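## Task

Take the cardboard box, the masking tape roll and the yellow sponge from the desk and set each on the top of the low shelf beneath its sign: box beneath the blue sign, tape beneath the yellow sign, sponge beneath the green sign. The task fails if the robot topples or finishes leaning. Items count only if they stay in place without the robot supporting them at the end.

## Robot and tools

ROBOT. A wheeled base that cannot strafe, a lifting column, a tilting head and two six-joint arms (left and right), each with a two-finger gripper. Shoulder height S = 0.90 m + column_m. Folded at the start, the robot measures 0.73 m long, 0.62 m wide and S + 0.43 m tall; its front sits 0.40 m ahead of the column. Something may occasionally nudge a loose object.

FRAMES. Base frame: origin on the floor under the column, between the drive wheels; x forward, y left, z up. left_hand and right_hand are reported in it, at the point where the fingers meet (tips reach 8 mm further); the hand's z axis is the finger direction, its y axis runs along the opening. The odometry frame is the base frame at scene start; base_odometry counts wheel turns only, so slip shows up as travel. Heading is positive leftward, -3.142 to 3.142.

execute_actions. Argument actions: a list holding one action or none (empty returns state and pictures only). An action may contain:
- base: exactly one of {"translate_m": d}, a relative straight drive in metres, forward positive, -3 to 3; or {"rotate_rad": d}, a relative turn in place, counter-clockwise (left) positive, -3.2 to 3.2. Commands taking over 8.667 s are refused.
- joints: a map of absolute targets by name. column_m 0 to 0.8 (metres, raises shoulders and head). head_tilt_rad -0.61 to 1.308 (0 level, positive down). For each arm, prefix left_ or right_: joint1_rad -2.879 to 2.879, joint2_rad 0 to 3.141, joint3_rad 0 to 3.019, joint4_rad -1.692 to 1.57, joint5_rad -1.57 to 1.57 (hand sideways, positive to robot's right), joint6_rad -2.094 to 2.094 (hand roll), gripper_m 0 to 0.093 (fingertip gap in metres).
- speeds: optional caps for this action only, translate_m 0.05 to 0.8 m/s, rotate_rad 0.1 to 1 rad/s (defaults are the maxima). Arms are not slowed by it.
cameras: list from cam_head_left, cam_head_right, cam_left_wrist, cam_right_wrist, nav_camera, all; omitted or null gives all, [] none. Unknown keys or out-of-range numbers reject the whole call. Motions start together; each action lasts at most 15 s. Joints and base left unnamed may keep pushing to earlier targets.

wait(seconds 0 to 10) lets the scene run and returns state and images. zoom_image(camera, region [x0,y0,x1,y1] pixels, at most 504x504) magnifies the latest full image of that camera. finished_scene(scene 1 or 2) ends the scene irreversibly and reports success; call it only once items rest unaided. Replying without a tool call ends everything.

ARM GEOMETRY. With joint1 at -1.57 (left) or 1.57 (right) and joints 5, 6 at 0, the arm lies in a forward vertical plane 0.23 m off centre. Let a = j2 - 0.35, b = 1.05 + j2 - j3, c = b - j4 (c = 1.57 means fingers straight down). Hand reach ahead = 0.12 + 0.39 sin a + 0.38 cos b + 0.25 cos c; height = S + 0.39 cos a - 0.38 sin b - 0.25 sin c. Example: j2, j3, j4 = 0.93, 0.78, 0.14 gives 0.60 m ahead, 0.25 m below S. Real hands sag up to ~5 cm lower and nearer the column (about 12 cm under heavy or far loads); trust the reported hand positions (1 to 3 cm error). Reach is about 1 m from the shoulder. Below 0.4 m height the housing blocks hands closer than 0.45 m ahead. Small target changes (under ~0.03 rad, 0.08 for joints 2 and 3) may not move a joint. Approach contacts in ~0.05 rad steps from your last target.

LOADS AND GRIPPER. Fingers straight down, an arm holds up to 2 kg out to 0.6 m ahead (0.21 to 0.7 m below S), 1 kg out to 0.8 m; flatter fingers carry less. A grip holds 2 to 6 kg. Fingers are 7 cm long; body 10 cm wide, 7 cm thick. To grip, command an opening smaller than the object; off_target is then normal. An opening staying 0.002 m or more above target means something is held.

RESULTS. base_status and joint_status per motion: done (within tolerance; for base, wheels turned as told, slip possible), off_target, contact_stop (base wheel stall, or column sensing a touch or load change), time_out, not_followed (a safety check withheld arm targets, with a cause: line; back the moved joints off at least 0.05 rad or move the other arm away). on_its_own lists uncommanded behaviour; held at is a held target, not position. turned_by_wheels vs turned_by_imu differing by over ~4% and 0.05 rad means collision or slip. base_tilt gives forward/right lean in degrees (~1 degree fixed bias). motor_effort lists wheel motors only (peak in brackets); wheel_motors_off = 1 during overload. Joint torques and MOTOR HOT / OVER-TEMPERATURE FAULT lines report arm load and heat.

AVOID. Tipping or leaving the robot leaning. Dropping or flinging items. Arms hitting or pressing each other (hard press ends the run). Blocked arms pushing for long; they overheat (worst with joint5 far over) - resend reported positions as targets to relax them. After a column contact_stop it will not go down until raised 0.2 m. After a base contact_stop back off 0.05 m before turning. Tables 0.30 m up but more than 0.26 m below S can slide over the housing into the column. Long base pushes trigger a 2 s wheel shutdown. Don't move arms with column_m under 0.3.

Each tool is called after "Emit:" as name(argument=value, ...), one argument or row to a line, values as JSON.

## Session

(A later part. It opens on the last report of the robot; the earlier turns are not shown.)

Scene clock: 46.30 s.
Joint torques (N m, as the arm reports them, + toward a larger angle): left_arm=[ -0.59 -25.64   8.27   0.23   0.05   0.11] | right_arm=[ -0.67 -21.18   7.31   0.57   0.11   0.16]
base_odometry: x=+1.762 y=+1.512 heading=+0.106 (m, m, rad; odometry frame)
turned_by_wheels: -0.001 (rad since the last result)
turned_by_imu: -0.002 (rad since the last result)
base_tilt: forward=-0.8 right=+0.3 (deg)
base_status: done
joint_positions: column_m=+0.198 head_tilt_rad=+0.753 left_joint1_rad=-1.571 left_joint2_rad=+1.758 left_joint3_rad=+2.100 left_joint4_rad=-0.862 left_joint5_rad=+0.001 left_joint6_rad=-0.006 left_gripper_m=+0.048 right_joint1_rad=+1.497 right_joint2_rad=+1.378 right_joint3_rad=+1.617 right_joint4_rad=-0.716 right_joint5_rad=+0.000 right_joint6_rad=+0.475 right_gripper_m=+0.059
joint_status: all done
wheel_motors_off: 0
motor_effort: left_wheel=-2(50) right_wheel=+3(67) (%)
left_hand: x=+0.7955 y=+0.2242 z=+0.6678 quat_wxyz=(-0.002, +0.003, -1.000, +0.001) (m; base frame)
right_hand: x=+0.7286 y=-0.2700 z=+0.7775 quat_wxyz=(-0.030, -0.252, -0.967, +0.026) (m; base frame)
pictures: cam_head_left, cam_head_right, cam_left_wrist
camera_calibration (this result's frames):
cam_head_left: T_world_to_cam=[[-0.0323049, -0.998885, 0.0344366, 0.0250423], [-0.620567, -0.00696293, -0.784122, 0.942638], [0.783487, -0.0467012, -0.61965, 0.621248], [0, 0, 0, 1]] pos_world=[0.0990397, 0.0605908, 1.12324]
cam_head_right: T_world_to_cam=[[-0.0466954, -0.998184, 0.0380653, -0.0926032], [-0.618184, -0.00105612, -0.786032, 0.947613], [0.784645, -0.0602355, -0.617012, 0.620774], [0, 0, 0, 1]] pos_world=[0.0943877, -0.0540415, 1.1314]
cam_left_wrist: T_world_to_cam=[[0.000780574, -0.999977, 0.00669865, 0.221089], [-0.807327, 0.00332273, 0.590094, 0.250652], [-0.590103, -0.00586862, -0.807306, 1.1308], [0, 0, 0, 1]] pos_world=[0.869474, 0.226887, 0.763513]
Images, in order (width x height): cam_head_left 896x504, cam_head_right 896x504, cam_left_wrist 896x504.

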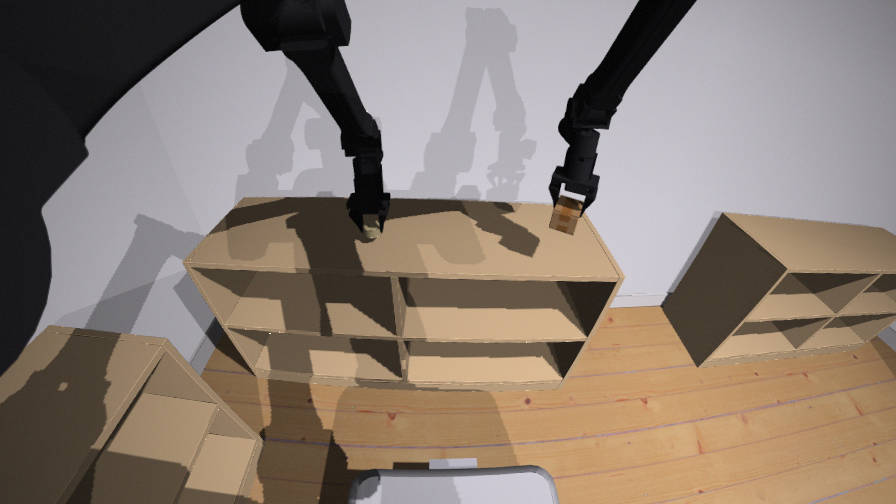

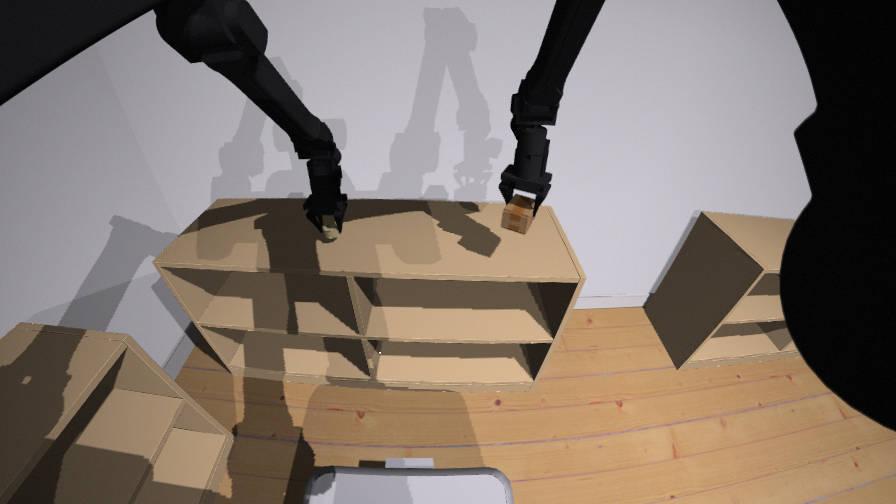

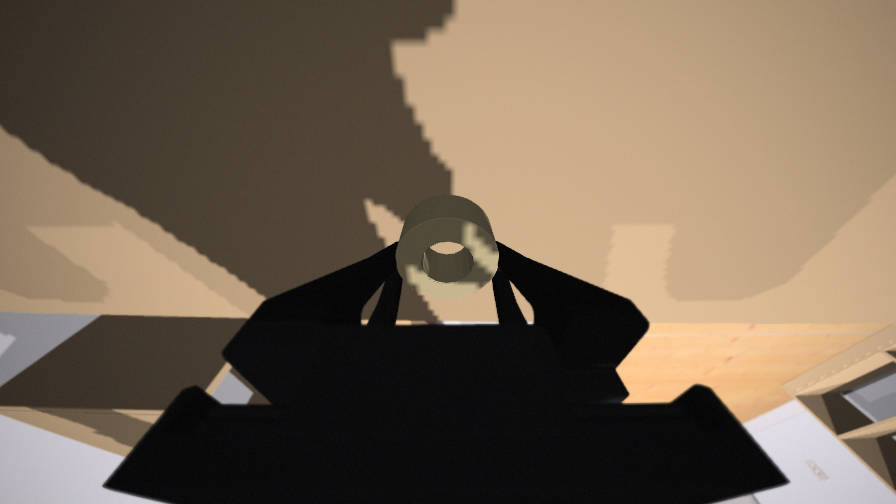

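Emit:
zoom_image(
  camera="cam_head_left",
  region=[320, 185, 446, 290],
)

Emit:
zoom_image(
  camera="cam_head_right",
  region=[280, 185, 406, 290],
)

Region (320, 185, 446, 290) of cam_head_left's 896x504 image, scaled by 4.000, with more detail than that image has.

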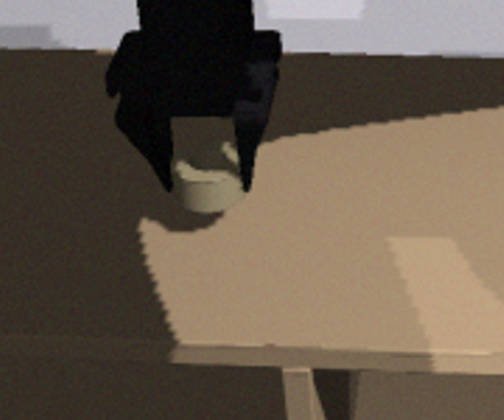

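Region (280, 185, 406, 290) of cam_head_right's 896x504 image, scaled by 4.000, with more detail than that image has.

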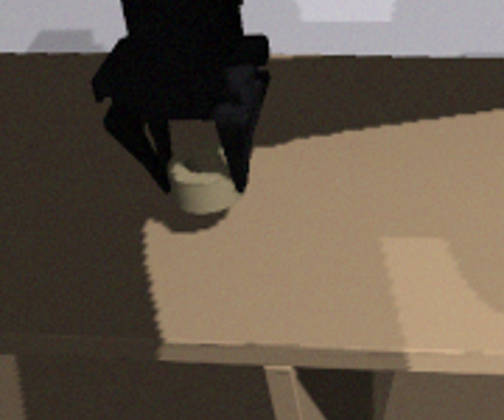

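Emit:
execute_actions(
  actions=[
    {"joints": {"column_m": 0.183}},
  ],
  cameras=["cam_head_left", "cam_head_right", "cam_left_wrist"],
)

Emit:
zoom_image(
  camera="cam_head_left",
  region=[320, 185, 446, 290],
)

Emit:
zoom_image(
  camera="cam_head_right",
  region=[280, 185, 406, 290],
)

Scene clock: 47.83 s.
Joint torques (N m, as the arm reports them, + toward a larger angle): left_arm=[ -0.72 -25.37   8.29  -0.05   0.01   0.07] | right_arm=[ -0.67 -21.51   7.24   0.54   0.13   0.16]
base_odometry: x=+1.762 y=+1.512 heading=+0.106 (m, m, rad; odometry frame)
turned_by_wheels: +0.000 (rad since the last result)
turned_by_imu: +0.000 (rad since the last result)
base_tilt: forward=-0.6 right=+0.2 (deg)
base_status: not commanded
joint_positions: column_m=+0.183 head_tilt_rad=+0.753 left_joint1_rad=-1.571 left_joint2_rad=+1.758 left_joint3_rad=+2.100 left_joint4_rad=-0.862 left_joint5_rad=+0.001 left_joint6_rad=-0.006 left_gripper_m=+0.048 right_joint1_rad=+1.497 right_joint2_rad=+1.378 right_joint3_rad=+1.617 right_joint4_rad=-0.716 right_joint5_rad=+0.000 right_joint6_rad=+0.475 right_gripper_m=+0.059
joint_status: all done
wheel_motors_off: 0
motor_effort: left_wheel=-3(2) right_wheel=+3(3) (%)
left_hand: x=+0.7953 y=+0.2242 z=+0.6525 quat_wxyz=(-0.002, +0.003, -1.000, +0.001) (m; base frame)
right_hand: x=+0.7284 y=-0.2700 z=+0.7621 quat_wxyz=(-0.030, -0.252, -0.967, +0.026) (m; base frame)
pictures: cam_head_left, cam_head_right, cam_left_wrist
camera_calibration (this result's frames):
cam_head_left: T_world_to_cam=[[-0.0323048, -0.998885, 0.0344366, 0.0255589], [-0.620568, -0.00696293, -0.784122, 0.930873], [0.783487, -0.0467012, -0.61965, 0.611951], [0, 0, 0, 1]] pos_world=[0.0990397, 0.0605908, 1.10823]
cam_head_right: T_world_to_cam=[[-0.0466954, -0.998184, 0.0380654, -0.0920321], [-0.618184, -0.00105612, -0.786032, 0.93582], [0.784645, -0.0602355, -0.617012, 0.611517], [0, 0, 0, 1]] pos_world=[0.0943877, -0.0540415, 1.1164]
cam_left_wrist: T_world_to_cam=[[0.000783048, -0.999977, 0.0066983, 0.22119], [-0.807102, 0.00332277, 0.590402, 0.259143], [-0.590411, -0.00586853, -0.807081, 1.11848], [0, 0, 0, 1]] pos_world=[0.869346, 0.226887, 0.748225]
Images, in order (width x height): cam_head_left 896x504, cam_head_right 896x504, cam_left_wrist 896x504.

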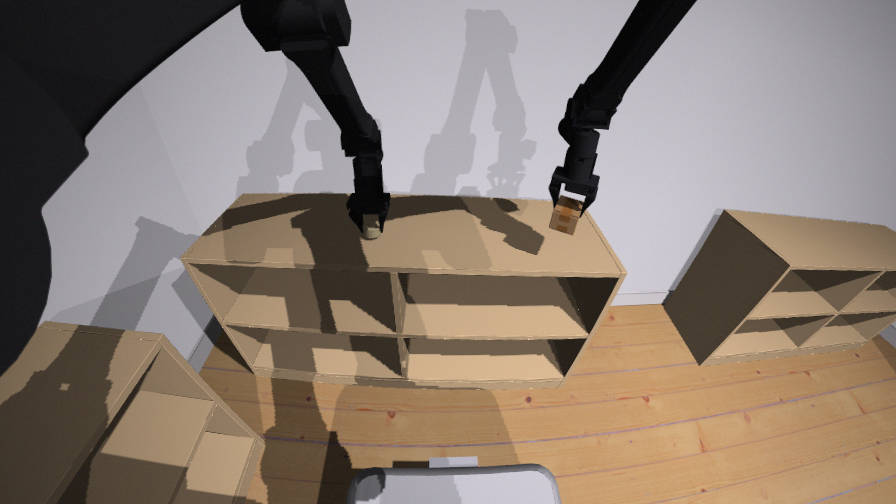

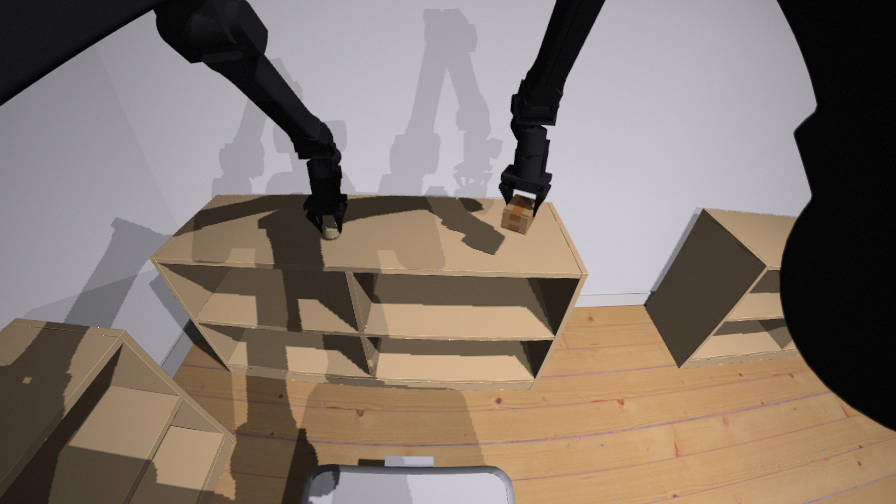

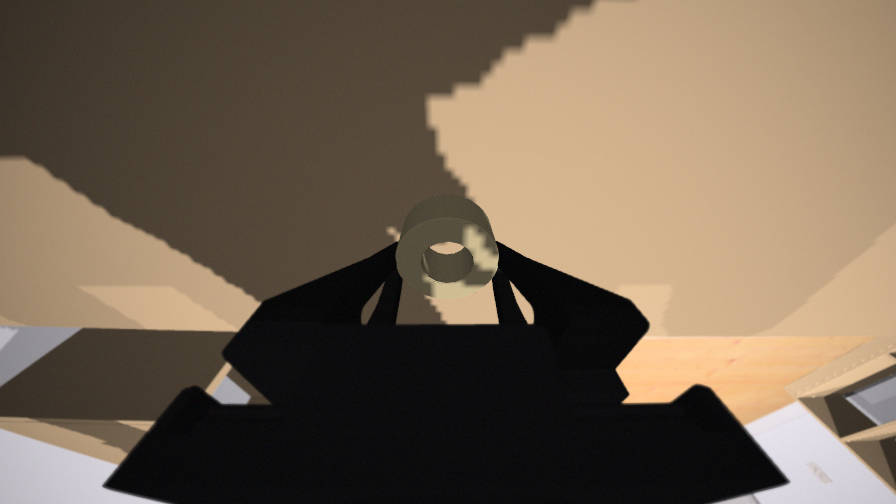

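Region (320, 185, 446, 290) of cam_head_left's 896x504 image, scaled by 4.000, with more detail than that image has.

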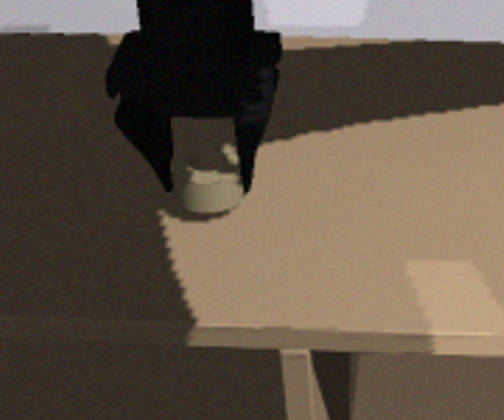

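Region (280, 185, 406, 290) of cam_head_right's 896x504 image, scaled by 4.000, with more detail than that image has.

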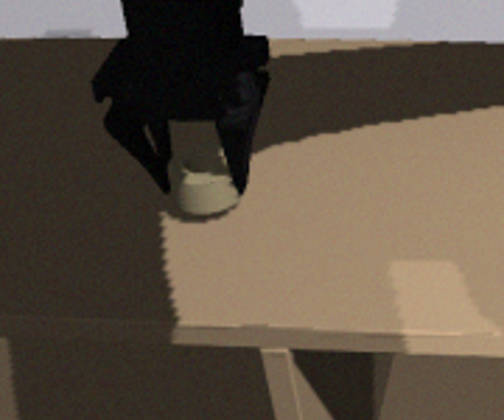

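Emit:
zoom_image(
  camera="cam_head_right",
  region=[310, 215, 352, 250],
)

Region (310, 215, 352, 250) of cam_head_right's 896x504 image, scaled by 12.000, with more detail than that image has.

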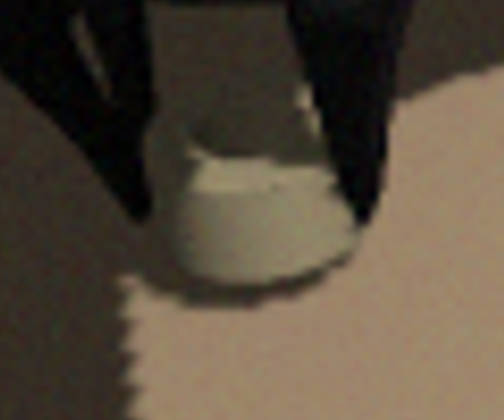

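Emit:
execute_actions(
  actions=[
    {"joints": {"column_m": 0.175}},
  ],
  cameras=["cam_head_right"],
)

Emit:
zoom_image(
  camera="cam_head_right",
  region=[310, 215, 352, 250],
)

Scene clock: 48.67 s.
Joint torques (N m, as the arm reports them, + toward a larger angle): left_arm=[ -0.86 -25.04   8.2    0.26   0.05   0.17] | right_arm=[ -0.46 -21.55   7.29   0.53   0.12   0.18]
base_odometry: x=+1.762 y=+1.512 heading=+0.106 (m, m, rad; odometry frame)
turned_by_wheels: +0.000 (rad since the last result)
turned_by_imu: +0.000 (rad since the last result)
base_tilt: forward=-0.8 right=+0.2 (deg)
base_status: not commanded
joint_positions: column_m=+0.175 head_tilt_rad=+0.753 left_joint1_rad=-1.571 left_joint2_rad=+1.758 left_joint3_rad=+2.100 left_joint4_rad=-0.862 left_joint5_rad=+0.001 left_joint6_rad=-0.006 left_gripper_m=+0.048 right_joint1_rad=+1.497 right_joint2_rad=+1.378 right_joint3_rad=+1.617 right_joint4_rad=-0.716 right_joint5_rad=+0.000 right_joint6_rad=+0.475 right_gripper_m=+0.059
joint_status: all done
wheel_motors_off: 0
motor_effort: left_wheel=-3(3) right_wheel=+3(3) (%)
left_hand: x=+0.7953 y=+0.2242 z=+0.6445 quat_wxyz=(-0.002, +0.003, -1.000, +0.001) (m; base frame)
right_hand: x=+0.7284 y=-0.2700 z=+0.7541 quat_wxyz=(-0.030, -0.252, -0.967, +0.026) (m; base frame)
pictures: cam_head_right
camera_calibration (this result's frames):
cam_head_right: T_world_to_cam=[[-0.0466954, -0.998184, 0.0380654, -0.0917275], [-0.618184, -0.00105612, -0.786032, 0.929529], [0.784645, -0.0602355, -0.617012, 0.60658], [0, 0, 0, 1]] pos_world=[0.0943877, -0.0540415, 1.1084]
Images, in order (width x height): cam_head_right 896x504.

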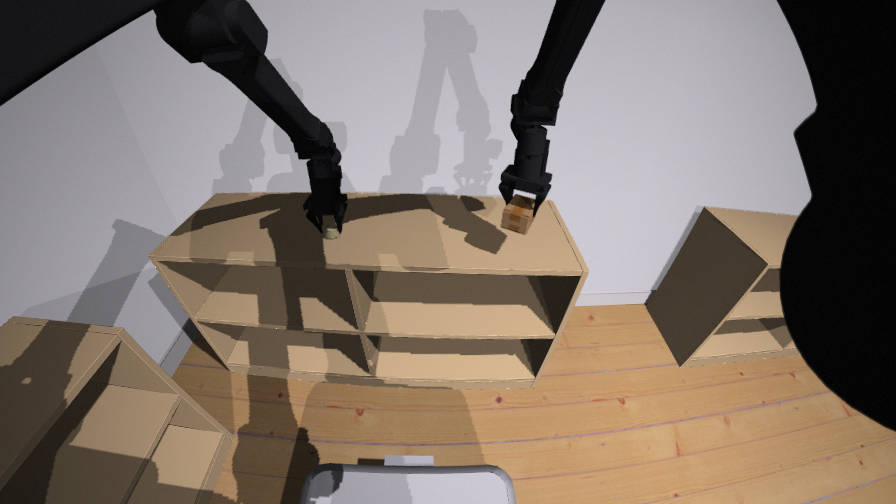

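Region (310, 215, 352, 250) of cam_head_right's 896x504 image, scaled by 12.000, with more detail than that image has.

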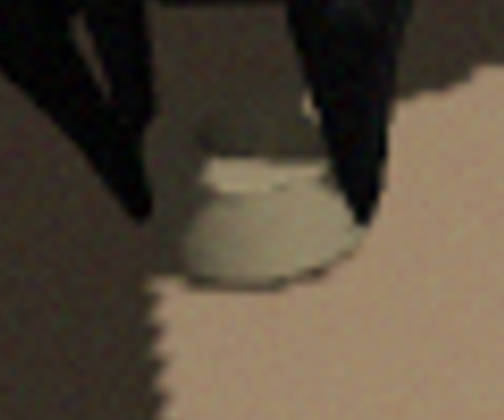

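Emit:
execute_actions(
  actions=[
    {"joints": {"left_gripper_m": 0.075}},
  ],
  cameras=["cam_left_wrist"],
)

Scene clock: 49.43 s.
Joint torques (N m, as the arm reports them, + toward a larger angle): left_arm=[ -1.22 -25.08   8.18   0.21   0.06   0.05] | right_arm=[ -0.71 -21.69   7.24   0.47   0.12   0.18]
base_odometry: x=+1.762 y=+1.512 heading=+0.106 (m, m, rad; odometry frame)
turned_by_wheels: +0.000 (rad since the last result)
turned_by_imu: +0.000 (rad since the last result)
base_tilt: forward=-0.7 right=+0.4 (deg)
base_status: not commanded
joint_positions: column_m=+0.175 head_tilt_rad=+0.753 left_joint1_rad=-1.571 left_joint2_rad=+1.758 left_joint3_rad=+2.100 left_joint4_rad=-0.862 left_joint5_rad=+0.001 left_joint6_rad=-0.006 left_gripper_m=+0.075 right_joint1_rad=+1.497 right_joint2_rad=+1.378 right_joint3_rad=+1.617 right_joint4_rad=-0.716 right_joint5_rad=+0.000 right_joint6_rad=+0.475 right_gripper_m=+0.059
joint_status: all done
wheel_motors_off: 0
motor_effort: left_wheel=-2(3) right_wheel=+2(2) (%)
left_hand: x=+0.7953 y=+0.2242 z=+0.6445 quat_wxyz=(-0.002, +0.003, -1.000, +0.001) (m; base frame)
right_hand: x=+0.7284 y=-0.2700 z=+0.7541 quat_wxyz=(-0.030, -0.252, -0.967, +0.026) (m; base frame)
pictures: cam_left_wrist
camera_calibration (this result's frames):
cam_left_wrist: T_world_to_cam=[[0.000783048, -0.999977, 0.0066983, 0.221243], [-0.807102, 0.00332277, 0.590402, 0.263868], [-0.590411, -0.00586853, -0.807081, 1.11202], [0, 0, 0, 1]] pos_world=[0.869346, 0.226887, 0.740223]
Images, in order (width x height): cam_left_wrist 896x504.

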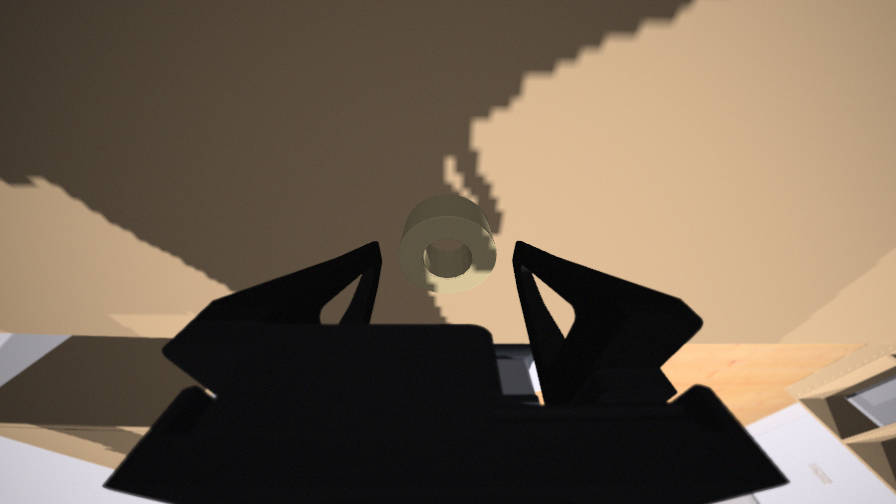

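Emit:
execute_actions(
  actions=[
    {"joints": {"left_joint2_rad": 1.6, "left_joint3_rad": 1.99}},
  ],
  cameras=["cam_left_wrist"],
)

Scene clock: 51.37 s.
Joint torques (N m, as the arm reports them, + toward a larger angle): left_arm=[ -1.89 -25.24   8.24   0.15   0.02   0.05] | right_arm=[ -0.47 -21.84   7.28   0.6    0.12   0.17]
base_odometry: x=+1.762 y=+1.512 heading=+0.106 (m, m, rad; odometry frame)
turned_by_wheels: +0.000 (rad since the last result)
turned_by_imu: -0.001 (rad since the last result)
base_tilt: forward=-0.7 right=+0.3 (deg)
base_status: not commanded
joint_positions: column_m=+0.175 head_tilt_rad=+0.753 left_joint1_rad=-1.571 left_joint2_rad=+1.588 left_joint3_rad=+1.978 left_joint4_rad=-0.862 left_joint5_rad=+0.001 left_joint6_rad=-0.006 left_gripper_m=+0.075 right_joint1_rad=+1.497 right_joint2_rad=+1.378 right_joint3_rad=+1.617 right_joint4_rad=-0.716 right_joint5_rad=+0.000 right_joint6_rad=+0.475 right_gripper_m=+0.059
joint_status: all done
wheel_motors_off: 0
motor_effort: left_wheel=-3(3) right_wheel=+3(4) (%)
left_hand: x=+0.8028 y=+0.2242 z=+0.7224 quat_wxyz=(-0.025, +0.003, -1.000, +0.001) (m; base frame)
right_hand: x=+0.7284 y=-0.2700 z=+0.7541 quat_wxyz=(-0.030, -0.252, -0.967, +0.026) (m; base frame)
pictures: cam_left_wrist
camera_calibration (this result's frames):
cam_left_wrist: T_world_to_cam=[[0.000472814, -0.999977, 0.00673407, 0.220954], [-0.834327, 0.00331782, 0.55126, 0.273999], [-0.551269, -0.00587906, -0.834307, 1.16753], [0, 0, 0, 1]] pos_world=[0.872123, 0.226904, 0.821544]
Images, in order (width x height): cam_left_wrist 896x504.

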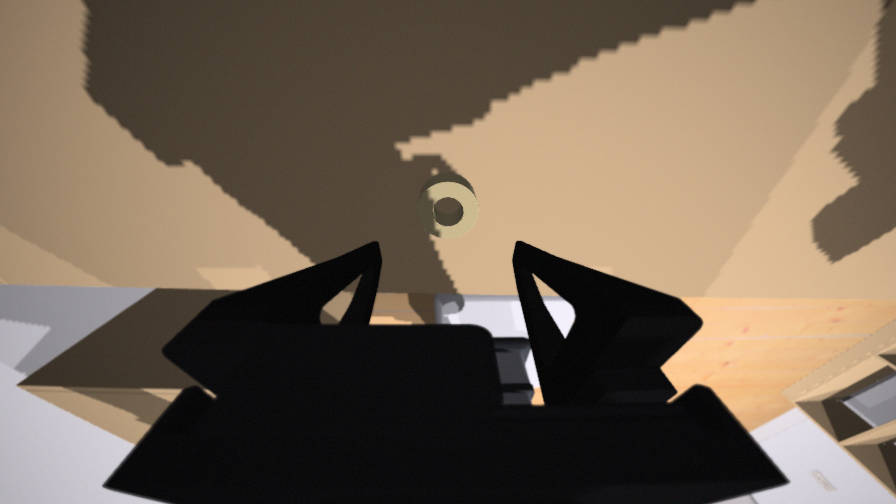

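Emit:
execute_actions(
  actions=[
    {"base": {"rotate_rad": 2.075}, "joints": {"column_m": 0.13, "left_joint2_rad": 1.0, "left_joint3_rad": 0.95, "left_joint4_rad": -0.47}},
  ],
  cameras=["cam_head_left", "cam_head_right", "cam_right_wrist"],
)

Scene clock: 55.40 s.
Joint torques (N m, as the arm reports them, + toward a larger angle): left_arm=[ -0.66 -17.29   5.01   0.75   0.03   0.08] | right_arm=[ -0.46 -22.33   7.23   0.56   0.12   0.17]
base_odometry: x=+1.762 y=+1.512 heading=+2.180 (m, m, rad; odometry frame)
turned_by_wheels: +2.074 (rad since the last result)
turned_by_imu: +2.040 (rad since the last result)
base_tilt: forward=-0.8 right=+0.3 (deg)
base_status: done
joint_positions: column_m=+0.130 head_tilt_rad=+0.753 left_joint1_rad=-1.567 left_joint2_rad=+1.014 left_joint3_rad=+0.938 left_joint4_rad=-0.474 left_joint5_rad=+0.001 left_joint6_rad=-0.006 left_gripper_m=+0.075 right_joint1_rad=+1.499 right_joint2_rad=+1.378 right_joint3_rad=+1.617 right_joint4_rad=-0.716 right_joint5_rad=+0.000 right_joint6_rad=+0.475 right_gripper_m=+0.059
joint_status: all done
wheel_motors_off: 0
motor_effort: left_wheel=-5(59) right_wheel=+5(52) (%)
left_hand: x=+0.5211 y=+0.2261 z=+0.7444 quat_wxyz=(+0.013, +0.004, -1.000, -0.001) (m; base frame)
right_hand: x=+0.7284 y=-0.2689 z=+0.7090 quat_wxyz=(-0.030, -0.252, -0.967, +0.025) (m; base frame)
pictures: cam_head_left, cam_head_right, cam_right_wrist
camera_calibration (this result's frames):
cam_head_left: T_world_to_cam=[[-0.0323049, -0.998885, 0.0344366, 0.0273838], [-0.620567, -0.00696293, -0.784122, 0.88932], [0.783487, -0.0467012, -0.61965, 0.579113], [0, 0, 0, 1]] pos_world=[0.0990397, 0.0605908, 1.05524]
cam_head_right: T_world_to_cam=[[-0.0466955, -0.998184, 0.0380653, -0.0900149], [-0.618184, -0.00105612, -0.786033, 0.894165], [0.784645, -0.0602355, -0.617012, 0.578819], [0, 0, 0, 1]] pos_world=[0.0943877, -0.0540415, 1.06341]
cam_right_wrist: T_world_to_cam=[[-0.491622, -0.869563, 0.0465522, 0.0895641], [-0.728046, 0.439766, 0.525884, 0.284804], [-0.477762, 0.224644, -0.849281, 1.13443], [0, 0, 0, 1]] pos_world=[0.79337, -0.302209, 0.809509]
Images, in order (width x height): cam_head_left 896x504, cam_head_right 896x504, cam_right_wrist 896x504.

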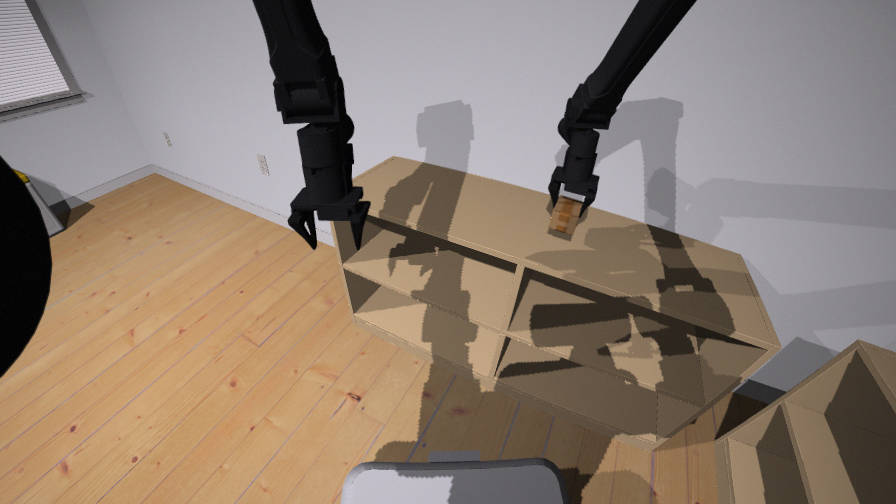

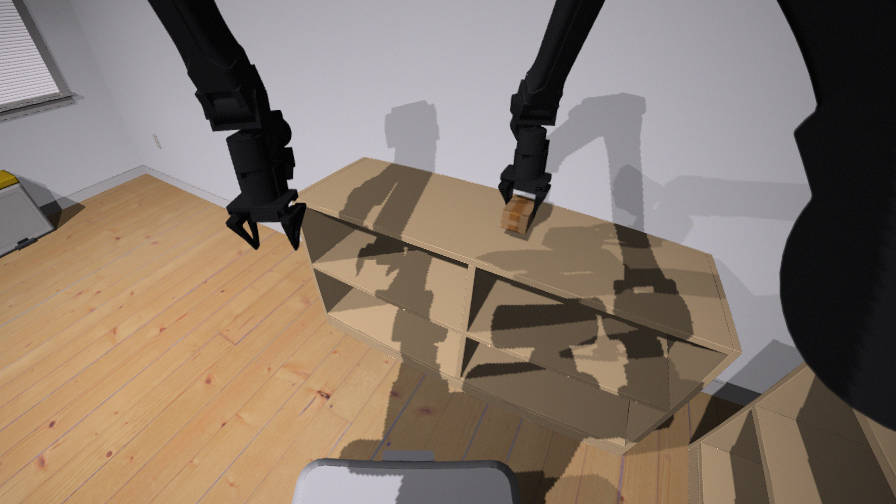

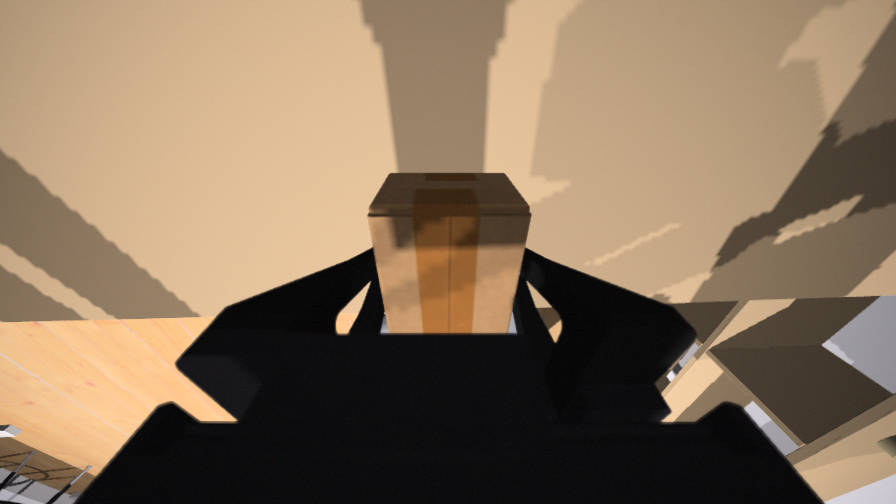

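Emit:
execute_actions(
  actions=[
    {"base": {"translate_m": 0.05}, "joints": {"column_m": 0.08}},
  ],
  cameras=["cam_head_left", "cam_head_right", "cam_right_wrist"],
)

Emit:
zoom_image(
  camera="cam_head_right",
  region=[480, 175, 564, 255],
)

Emit:
zoom_image(
  camera="cam_head_left",
  region=[525, 175, 609, 255],
)

Scene clock: 56.90 s.
Joint torques (N m, as the arm reports them, + toward a larger angle): left_arm=[ -1.04 -16.74   4.84   0.73   0.06   0.08] | right_arm=[ -0.75 -21.7    7.39   0.52   0.1    0.19]
base_odometry: x=+1.734 y=+1.553 heading=+2.181 (m, m, rad; odometry frame)
turned_by_wheels: +0.001 (rad since the last result)
turned_by_imu: +0.001 (rad since the last result)
base_tilt: forward=-0.7 right=+0.4 (deg)
base_status: done
joint_positions: column_m=+0.080 head_tilt_rad=+0.753 left_joint1_rad=-1.567 left_joint2_rad=+1.011 left_joint3_rad=+0.939 left_joint4_rad=-0.474 left_joint5_rad=+0.001 left_joint6_rad=-0.006 left_gripper_m=+0.075 right_joint1_rad=+1.499 right_joint2_rad=+1.379 right_joint3_rad=+1.616 right_joint4_rad=-0.716 right_joint5_rad=+0.000 right_joint6_rad=+0.475 right_gripper_m=+0.059
joint_status: all done
wheel_motors_off: 0
motor_effort: left_wheel=+2(43) right_wheel=+1(63) (%)
left_hand: x=+0.5225 y=+0.2260 z=+0.6956 quat_wxyz=(+0.011, +0.004, -1.000, -0.001) (m; base frame)
right_hand: x=+0.7279 y=-0.2689 z=+0.6586 quat_wxyz=(-0.029, -0.252, -0.967, +0.025) (m; base frame)
pictures: cam_head_left, cam_head_right, cam_right_wrist
camera_calibration (this result's frames):
cam_head_left: T_world_to_cam=[[-0.0323033, -0.998885, 0.034438, 0.029104], [-0.620602, -0.00696293, -0.784095, 0.850089], [0.78346, -0.0467012, -0.619685, 0.548171], [0, 0, 0, 1]] pos_world=[0.099037, 0.0605908, 1.00524]
cam_head_right: T_world_to_cam=[[-0.0466938, -0.998184, 0.0380674, -0.088114], [-0.618219, -0.00105612, -0.786005, 0.854838], [0.784618, -0.0602355, -0.617047, 0.548009], [0, 0, 0, 1]] pos_world=[0.0943854, -0.0540415, 1.01341]
cam_right_wrist: T_world_to_cam=[[-0.49163, -0.869531, 0.0470778, 0.0913164], [-0.727415, 0.439796, 0.526733, 0.30994], [-0.478715, 0.224713, -0.848726, 1.0917], [0, 0, 0, 1]] pos_world=[0.79296, -0.302226, 0.758997]
Images, in order (width x height): cam_head_left 896x504, cam_head_right 896x504, cam_right_wrist 896x504.

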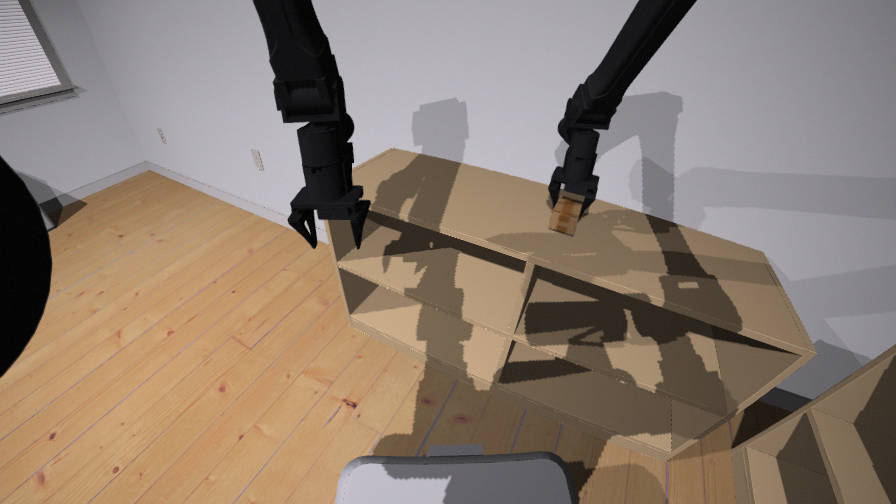

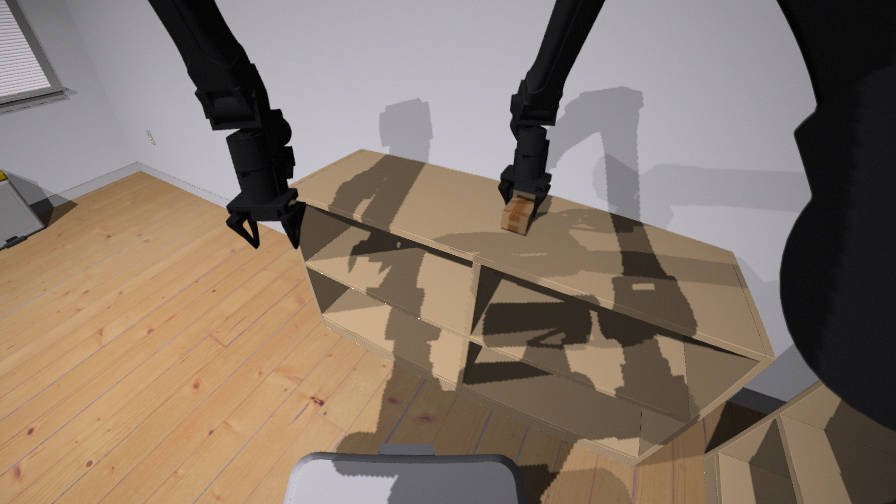

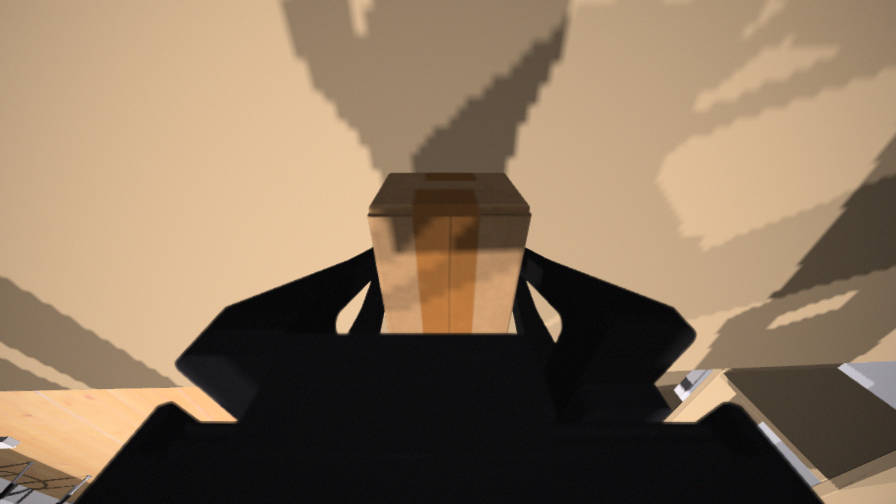

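Region (480, 175, 564, 255) of cam_head_right's 896x504 image, scaled by 6.000, with more detail than that image has; it fills the top 480 rows of this view, and the rest is white.

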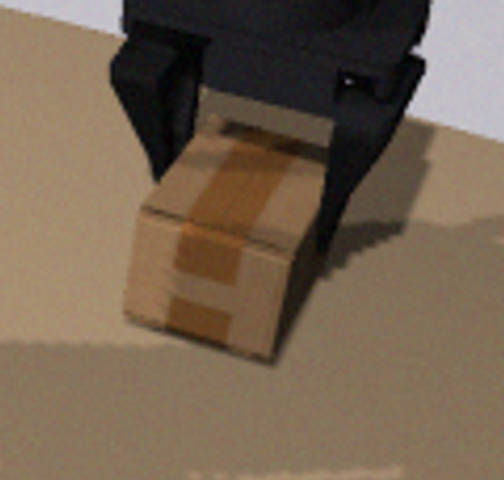

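Region (525, 175, 609, 255) of cam_head_left's 896x504 image, scaled by 6.000, with more detail than that image has; it fills the top 480 rows of this view, and the rest is white.

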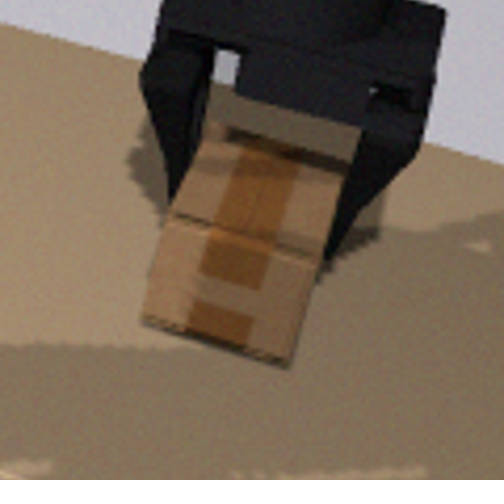

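Emit:
execute_actions(
  actions=[
    {"joints": {"column_m": 0.071}},
  ],
  cameras=["cam_head_right", "cam_right_wrist"],
)

Emit:
zoom_image(
  camera="cam_head_right",
  region=[480, 175, 564, 255],
)

Scene clock: 57.87 s.
Joint torques (N m, as the arm reports them, + toward a larger angle): left_arm=[ -1.26 -17.21   4.94   0.85   0.     0.11] | right_arm=[ -0.83 -21.33   7.36   0.59   0.15   0.17]
base_odometry: x=+1.734 y=+1.553 heading=+2.181 (m, m, rad; odometry frame)
turned_by_wheels: +0.000 (rad since the last result)
turned_by_imu: +0.000 (rad since the last result)
base_tilt: forward=-0.6 right=+0.3 (deg)
base_status: not commanded
joint_positions: column_m=+0.071 head_tilt_rad=+0.753 left_joint1_rad=-1.567 left_joint2_rad=+1.010 left_joint3_rad=+0.939 left_joint4_rad=-0.474 left_joint5_rad=+0.001 left_joint6_rad=-0.006 left_gripper_m=+0.075 right_joint1_rad=+1.499 right_joint2_rad=+1.375 right_joint3_rad=+1.616 right_joint4_rad=-0.716 right_joint5_rad=-0.001 right_joint6_rad=+0.475 right_gripper_m=+0.059
joint_status: all done
wheel_motors_off: 0
motor_effort: left_wheel=+2(4) right_wheel=+2(2) (%)
left_hand: x=+0.5226 y=+0.2260 z=+0.6868 quat_wxyz=(+0.011, +0.004, -1.000, -0.001) (m; base frame)
right_hand: x=+0.7289 y=-0.2687 z=+0.6516 quat_wxyz=(-0.031, -0.252, -0.967, +0.025) (m; base frame)
pictures: cam_head_right, cam_right_wrist
camera_calibration (this result's frames):
cam_head_right: T_world_to_cam=[[-0.0466938, -0.998184, 0.0380674, -0.0877718], [-0.618219, -0.00105612, -0.786005, 0.847774], [0.784618, -0.0602355, -0.617047, 0.542463], [0, 0, 0, 1]] pos_world=[0.0943854, -0.0540415, 1.00442]
cam_right_wrist: T_world_to_cam=[[-0.491575, -0.869671, 0.0450017, 0.0936153], [-0.729127, 0.439289, 0.524784, 0.316618], [-0.476159, 0.225159, -0.850045, 1.08537], [0, 0, 0, 1]] pos_world=[0.793684, -0.302054, 0.752248]
Images, in order (width x height): cam_head_right 896x504, cam_right_wrist 896x504.

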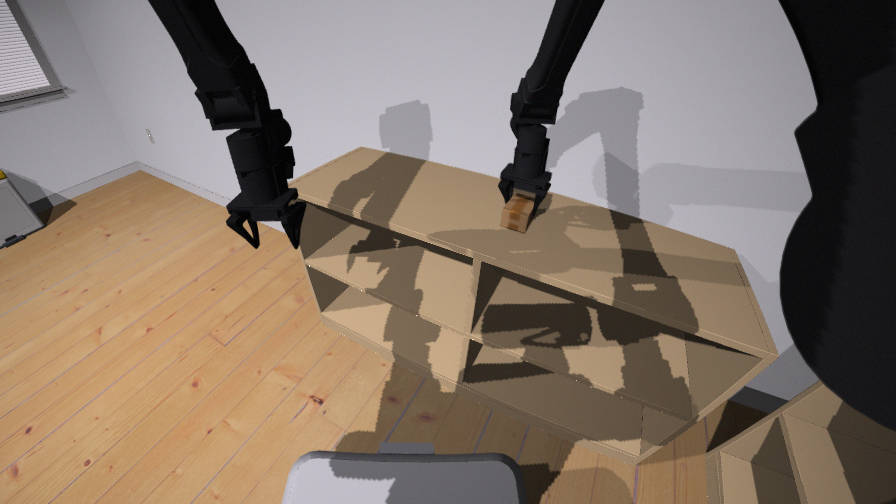

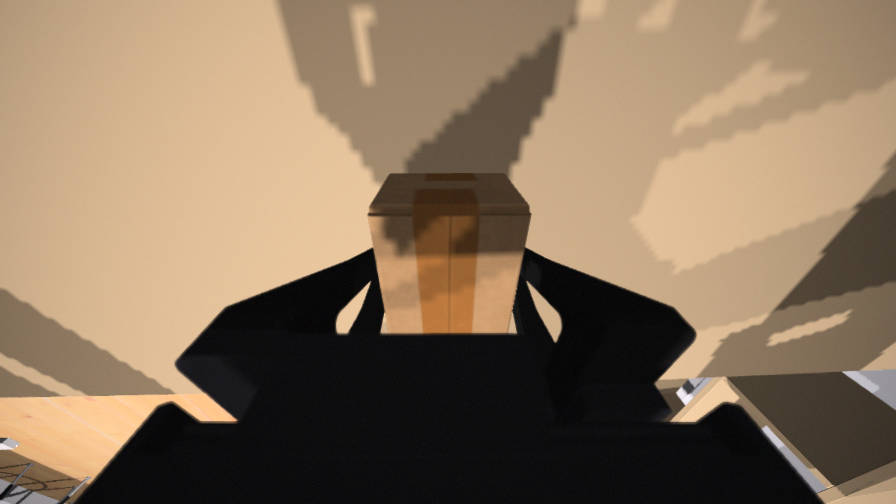

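Region (480, 175, 564, 255) of cam_head_right's 896x504 image, scaled by 6.000, with more detail than that image has; it fills the top 480 rows of this view, and the rest is white.

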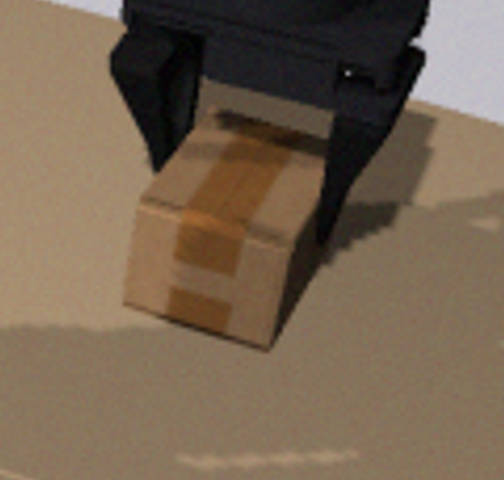

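Emit:
execute_actions(
  actions=[
    {"joints": {"right_gripper_m": 0.093}},
  ],
  cameras=["cam_right_wrist"],
)

Scene clock: 58.60 s.
Joint torques (N m, as the arm reports them, + toward a larger angle): left_arm=[ -0.66 -16.64   5.29   0.79   0.05   0.05] | right_arm=[ -0.96 -20.85   7.45   0.56   0.15   0.2 ]
base_odometry: x=+1.734 y=+1.553 heading=+2.181 (m, m, rad; odometry frame)
turned_by_wheels: +0.000 (rad since the last result)
turned_by_imu: +0.000 (rad since the last result)
base_tilt: forward=-0.8 right=+0.3 (deg)
base_status: not commanded
joint_positions: column_m=+0.071 head_tilt_rad=+0.753 left_joint1_rad=-1.567 left_joint2_rad=+1.010 left_joint3_rad=+0.939 left_joint4_rad=-0.474 left_joint5_rad=+0.001 left_joint6_rad=-0.006 left_gripper_m=+0.075 right_joint1_rad=+1.499 right_joint2_rad=+1.375 right_joint3_rad=+1.616 right_joint4_rad=-0.716 right_joint5_rad=-0.001 right_joint6_rad=+0.475 right_gripper_m=+0.093
joint_status: all done
wheel_motors_off: 0
motor_effort: left_wheel=+2(3) right_wheel=+2(3) (%)
left_hand: x=+0.5226 y=+0.2260 z=+0.6868 quat_wxyz=(+0.011, +0.004, -1.000, -0.001) (m; base frame)
right_hand: x=+0.7289 y=-0.2687 z=+0.6516 quat_wxyz=(-0.031, -0.252, -0.967, +0.025) (m; base frame)
pictures: cam_right_wrist
camera_calibration (this result's frames):
cam_right_wrist: T_world_to_cam=[[-0.491575, -0.869671, 0.0450017, 0.0936153], [-0.729127, 0.439289, 0.524784, 0.316618], [-0.476159, 0.225159, -0.850045, 1.08537], [0, 0, 0, 1]] pos_world=[0.793684, -0.302054, 0.752248]
Images, in order (width x height): cam_right_wrist 896x504.

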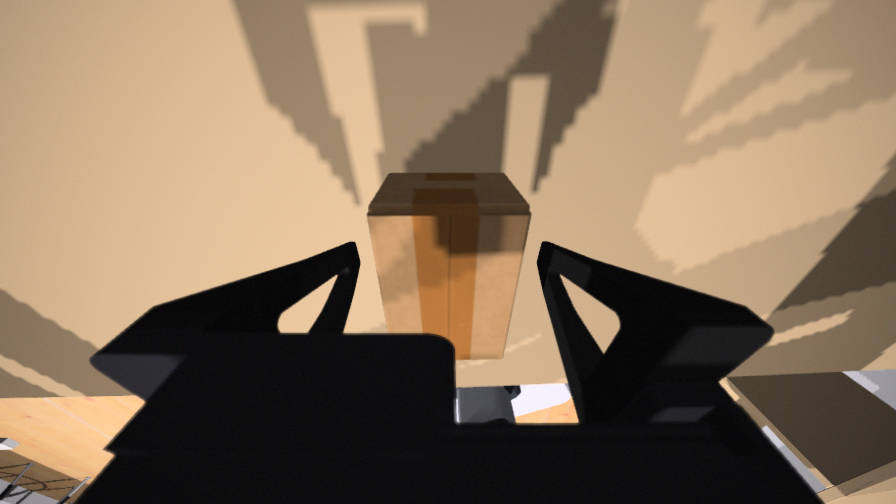

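Emit:
execute_actions(
  actions=[
    {"joints": {"column_m": 0.115}},
  ],
  cameras=["cam_right_wrist"],
)

Scene clock: 60.40 s.
Joint torques (N m, as the arm reports them, + toward a larger angle): left_arm=[ -0.93 -17.65   4.84   0.78   0.03   0.08] | right_arm=[ -0.73 -22.26   7.38   0.54   0.14   0.18]
base_odometry: x=+1.734 y=+1.553 heading=+2.181 (m, m, rad; odometry frame)
turned_by_wheels: +0.000 (rad since the last result)
turned_by_imu: -0.001 (rad since the last result)
base_tilt: forward=-0.8 right=+0.4 (deg)
base_status: not commanded
joint_positions: column_m=+0.115 head_tilt_rad=+0.753 left_joint1_rad=-1.567 left_joint2_rad=+1.010 left_joint3_rad=+0.939 left_joint4_rad=-0.474 left_joint5_rad=+0.001 left_joint6_rad=-0.006 left_gripper_m=+0.075 right_joint1_rad=+1.499 right_joint2_rad=+1.375 right_joint3_rad=+1.616 right_joint4_rad=-0.716 right_joint5_rad=-0.001 right_joint6_rad=+0.475 right_gripper_m=+0.093
joint_status: all done
wheel_motors_off: 0
motor_effort: left_wheel=+3(3) right_wheel=+2(3) (%)
left_hand: x=+0.5226 y=+0.2260 z=+0.7307 quat_wxyz=(+0.011, +0.004, -1.000, -0.001) (m; base frame)
right_hand: x=+0.7289 y=-0.2687 z=+0.6955 quat_wxyz=(-0.031, -0.252, -0.967, +0.025) (m; base frame)
pictures: cam_right_wrist
camera_calibration (this result's frames):
cam_right_wrist: T_world_to_cam=[[-0.491575, -0.869671, 0.0450017, 0.0916406], [-0.729127, 0.439289, 0.524784, 0.29359], [-0.476159, 0.225159, -0.850045, 1.12268], [0, 0, 0, 1]] pos_world=[0.793684, -0.302054, 0.796129]
Images, in order (width x height): cam_right_wrist 896x504.

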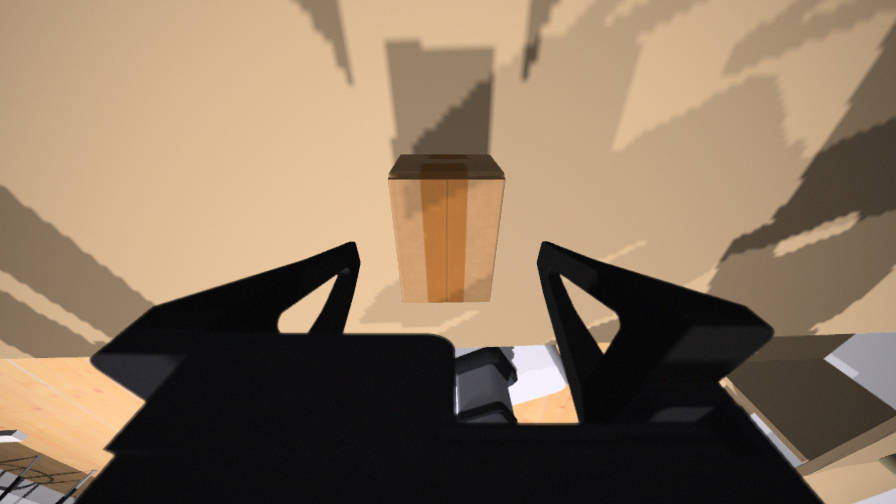

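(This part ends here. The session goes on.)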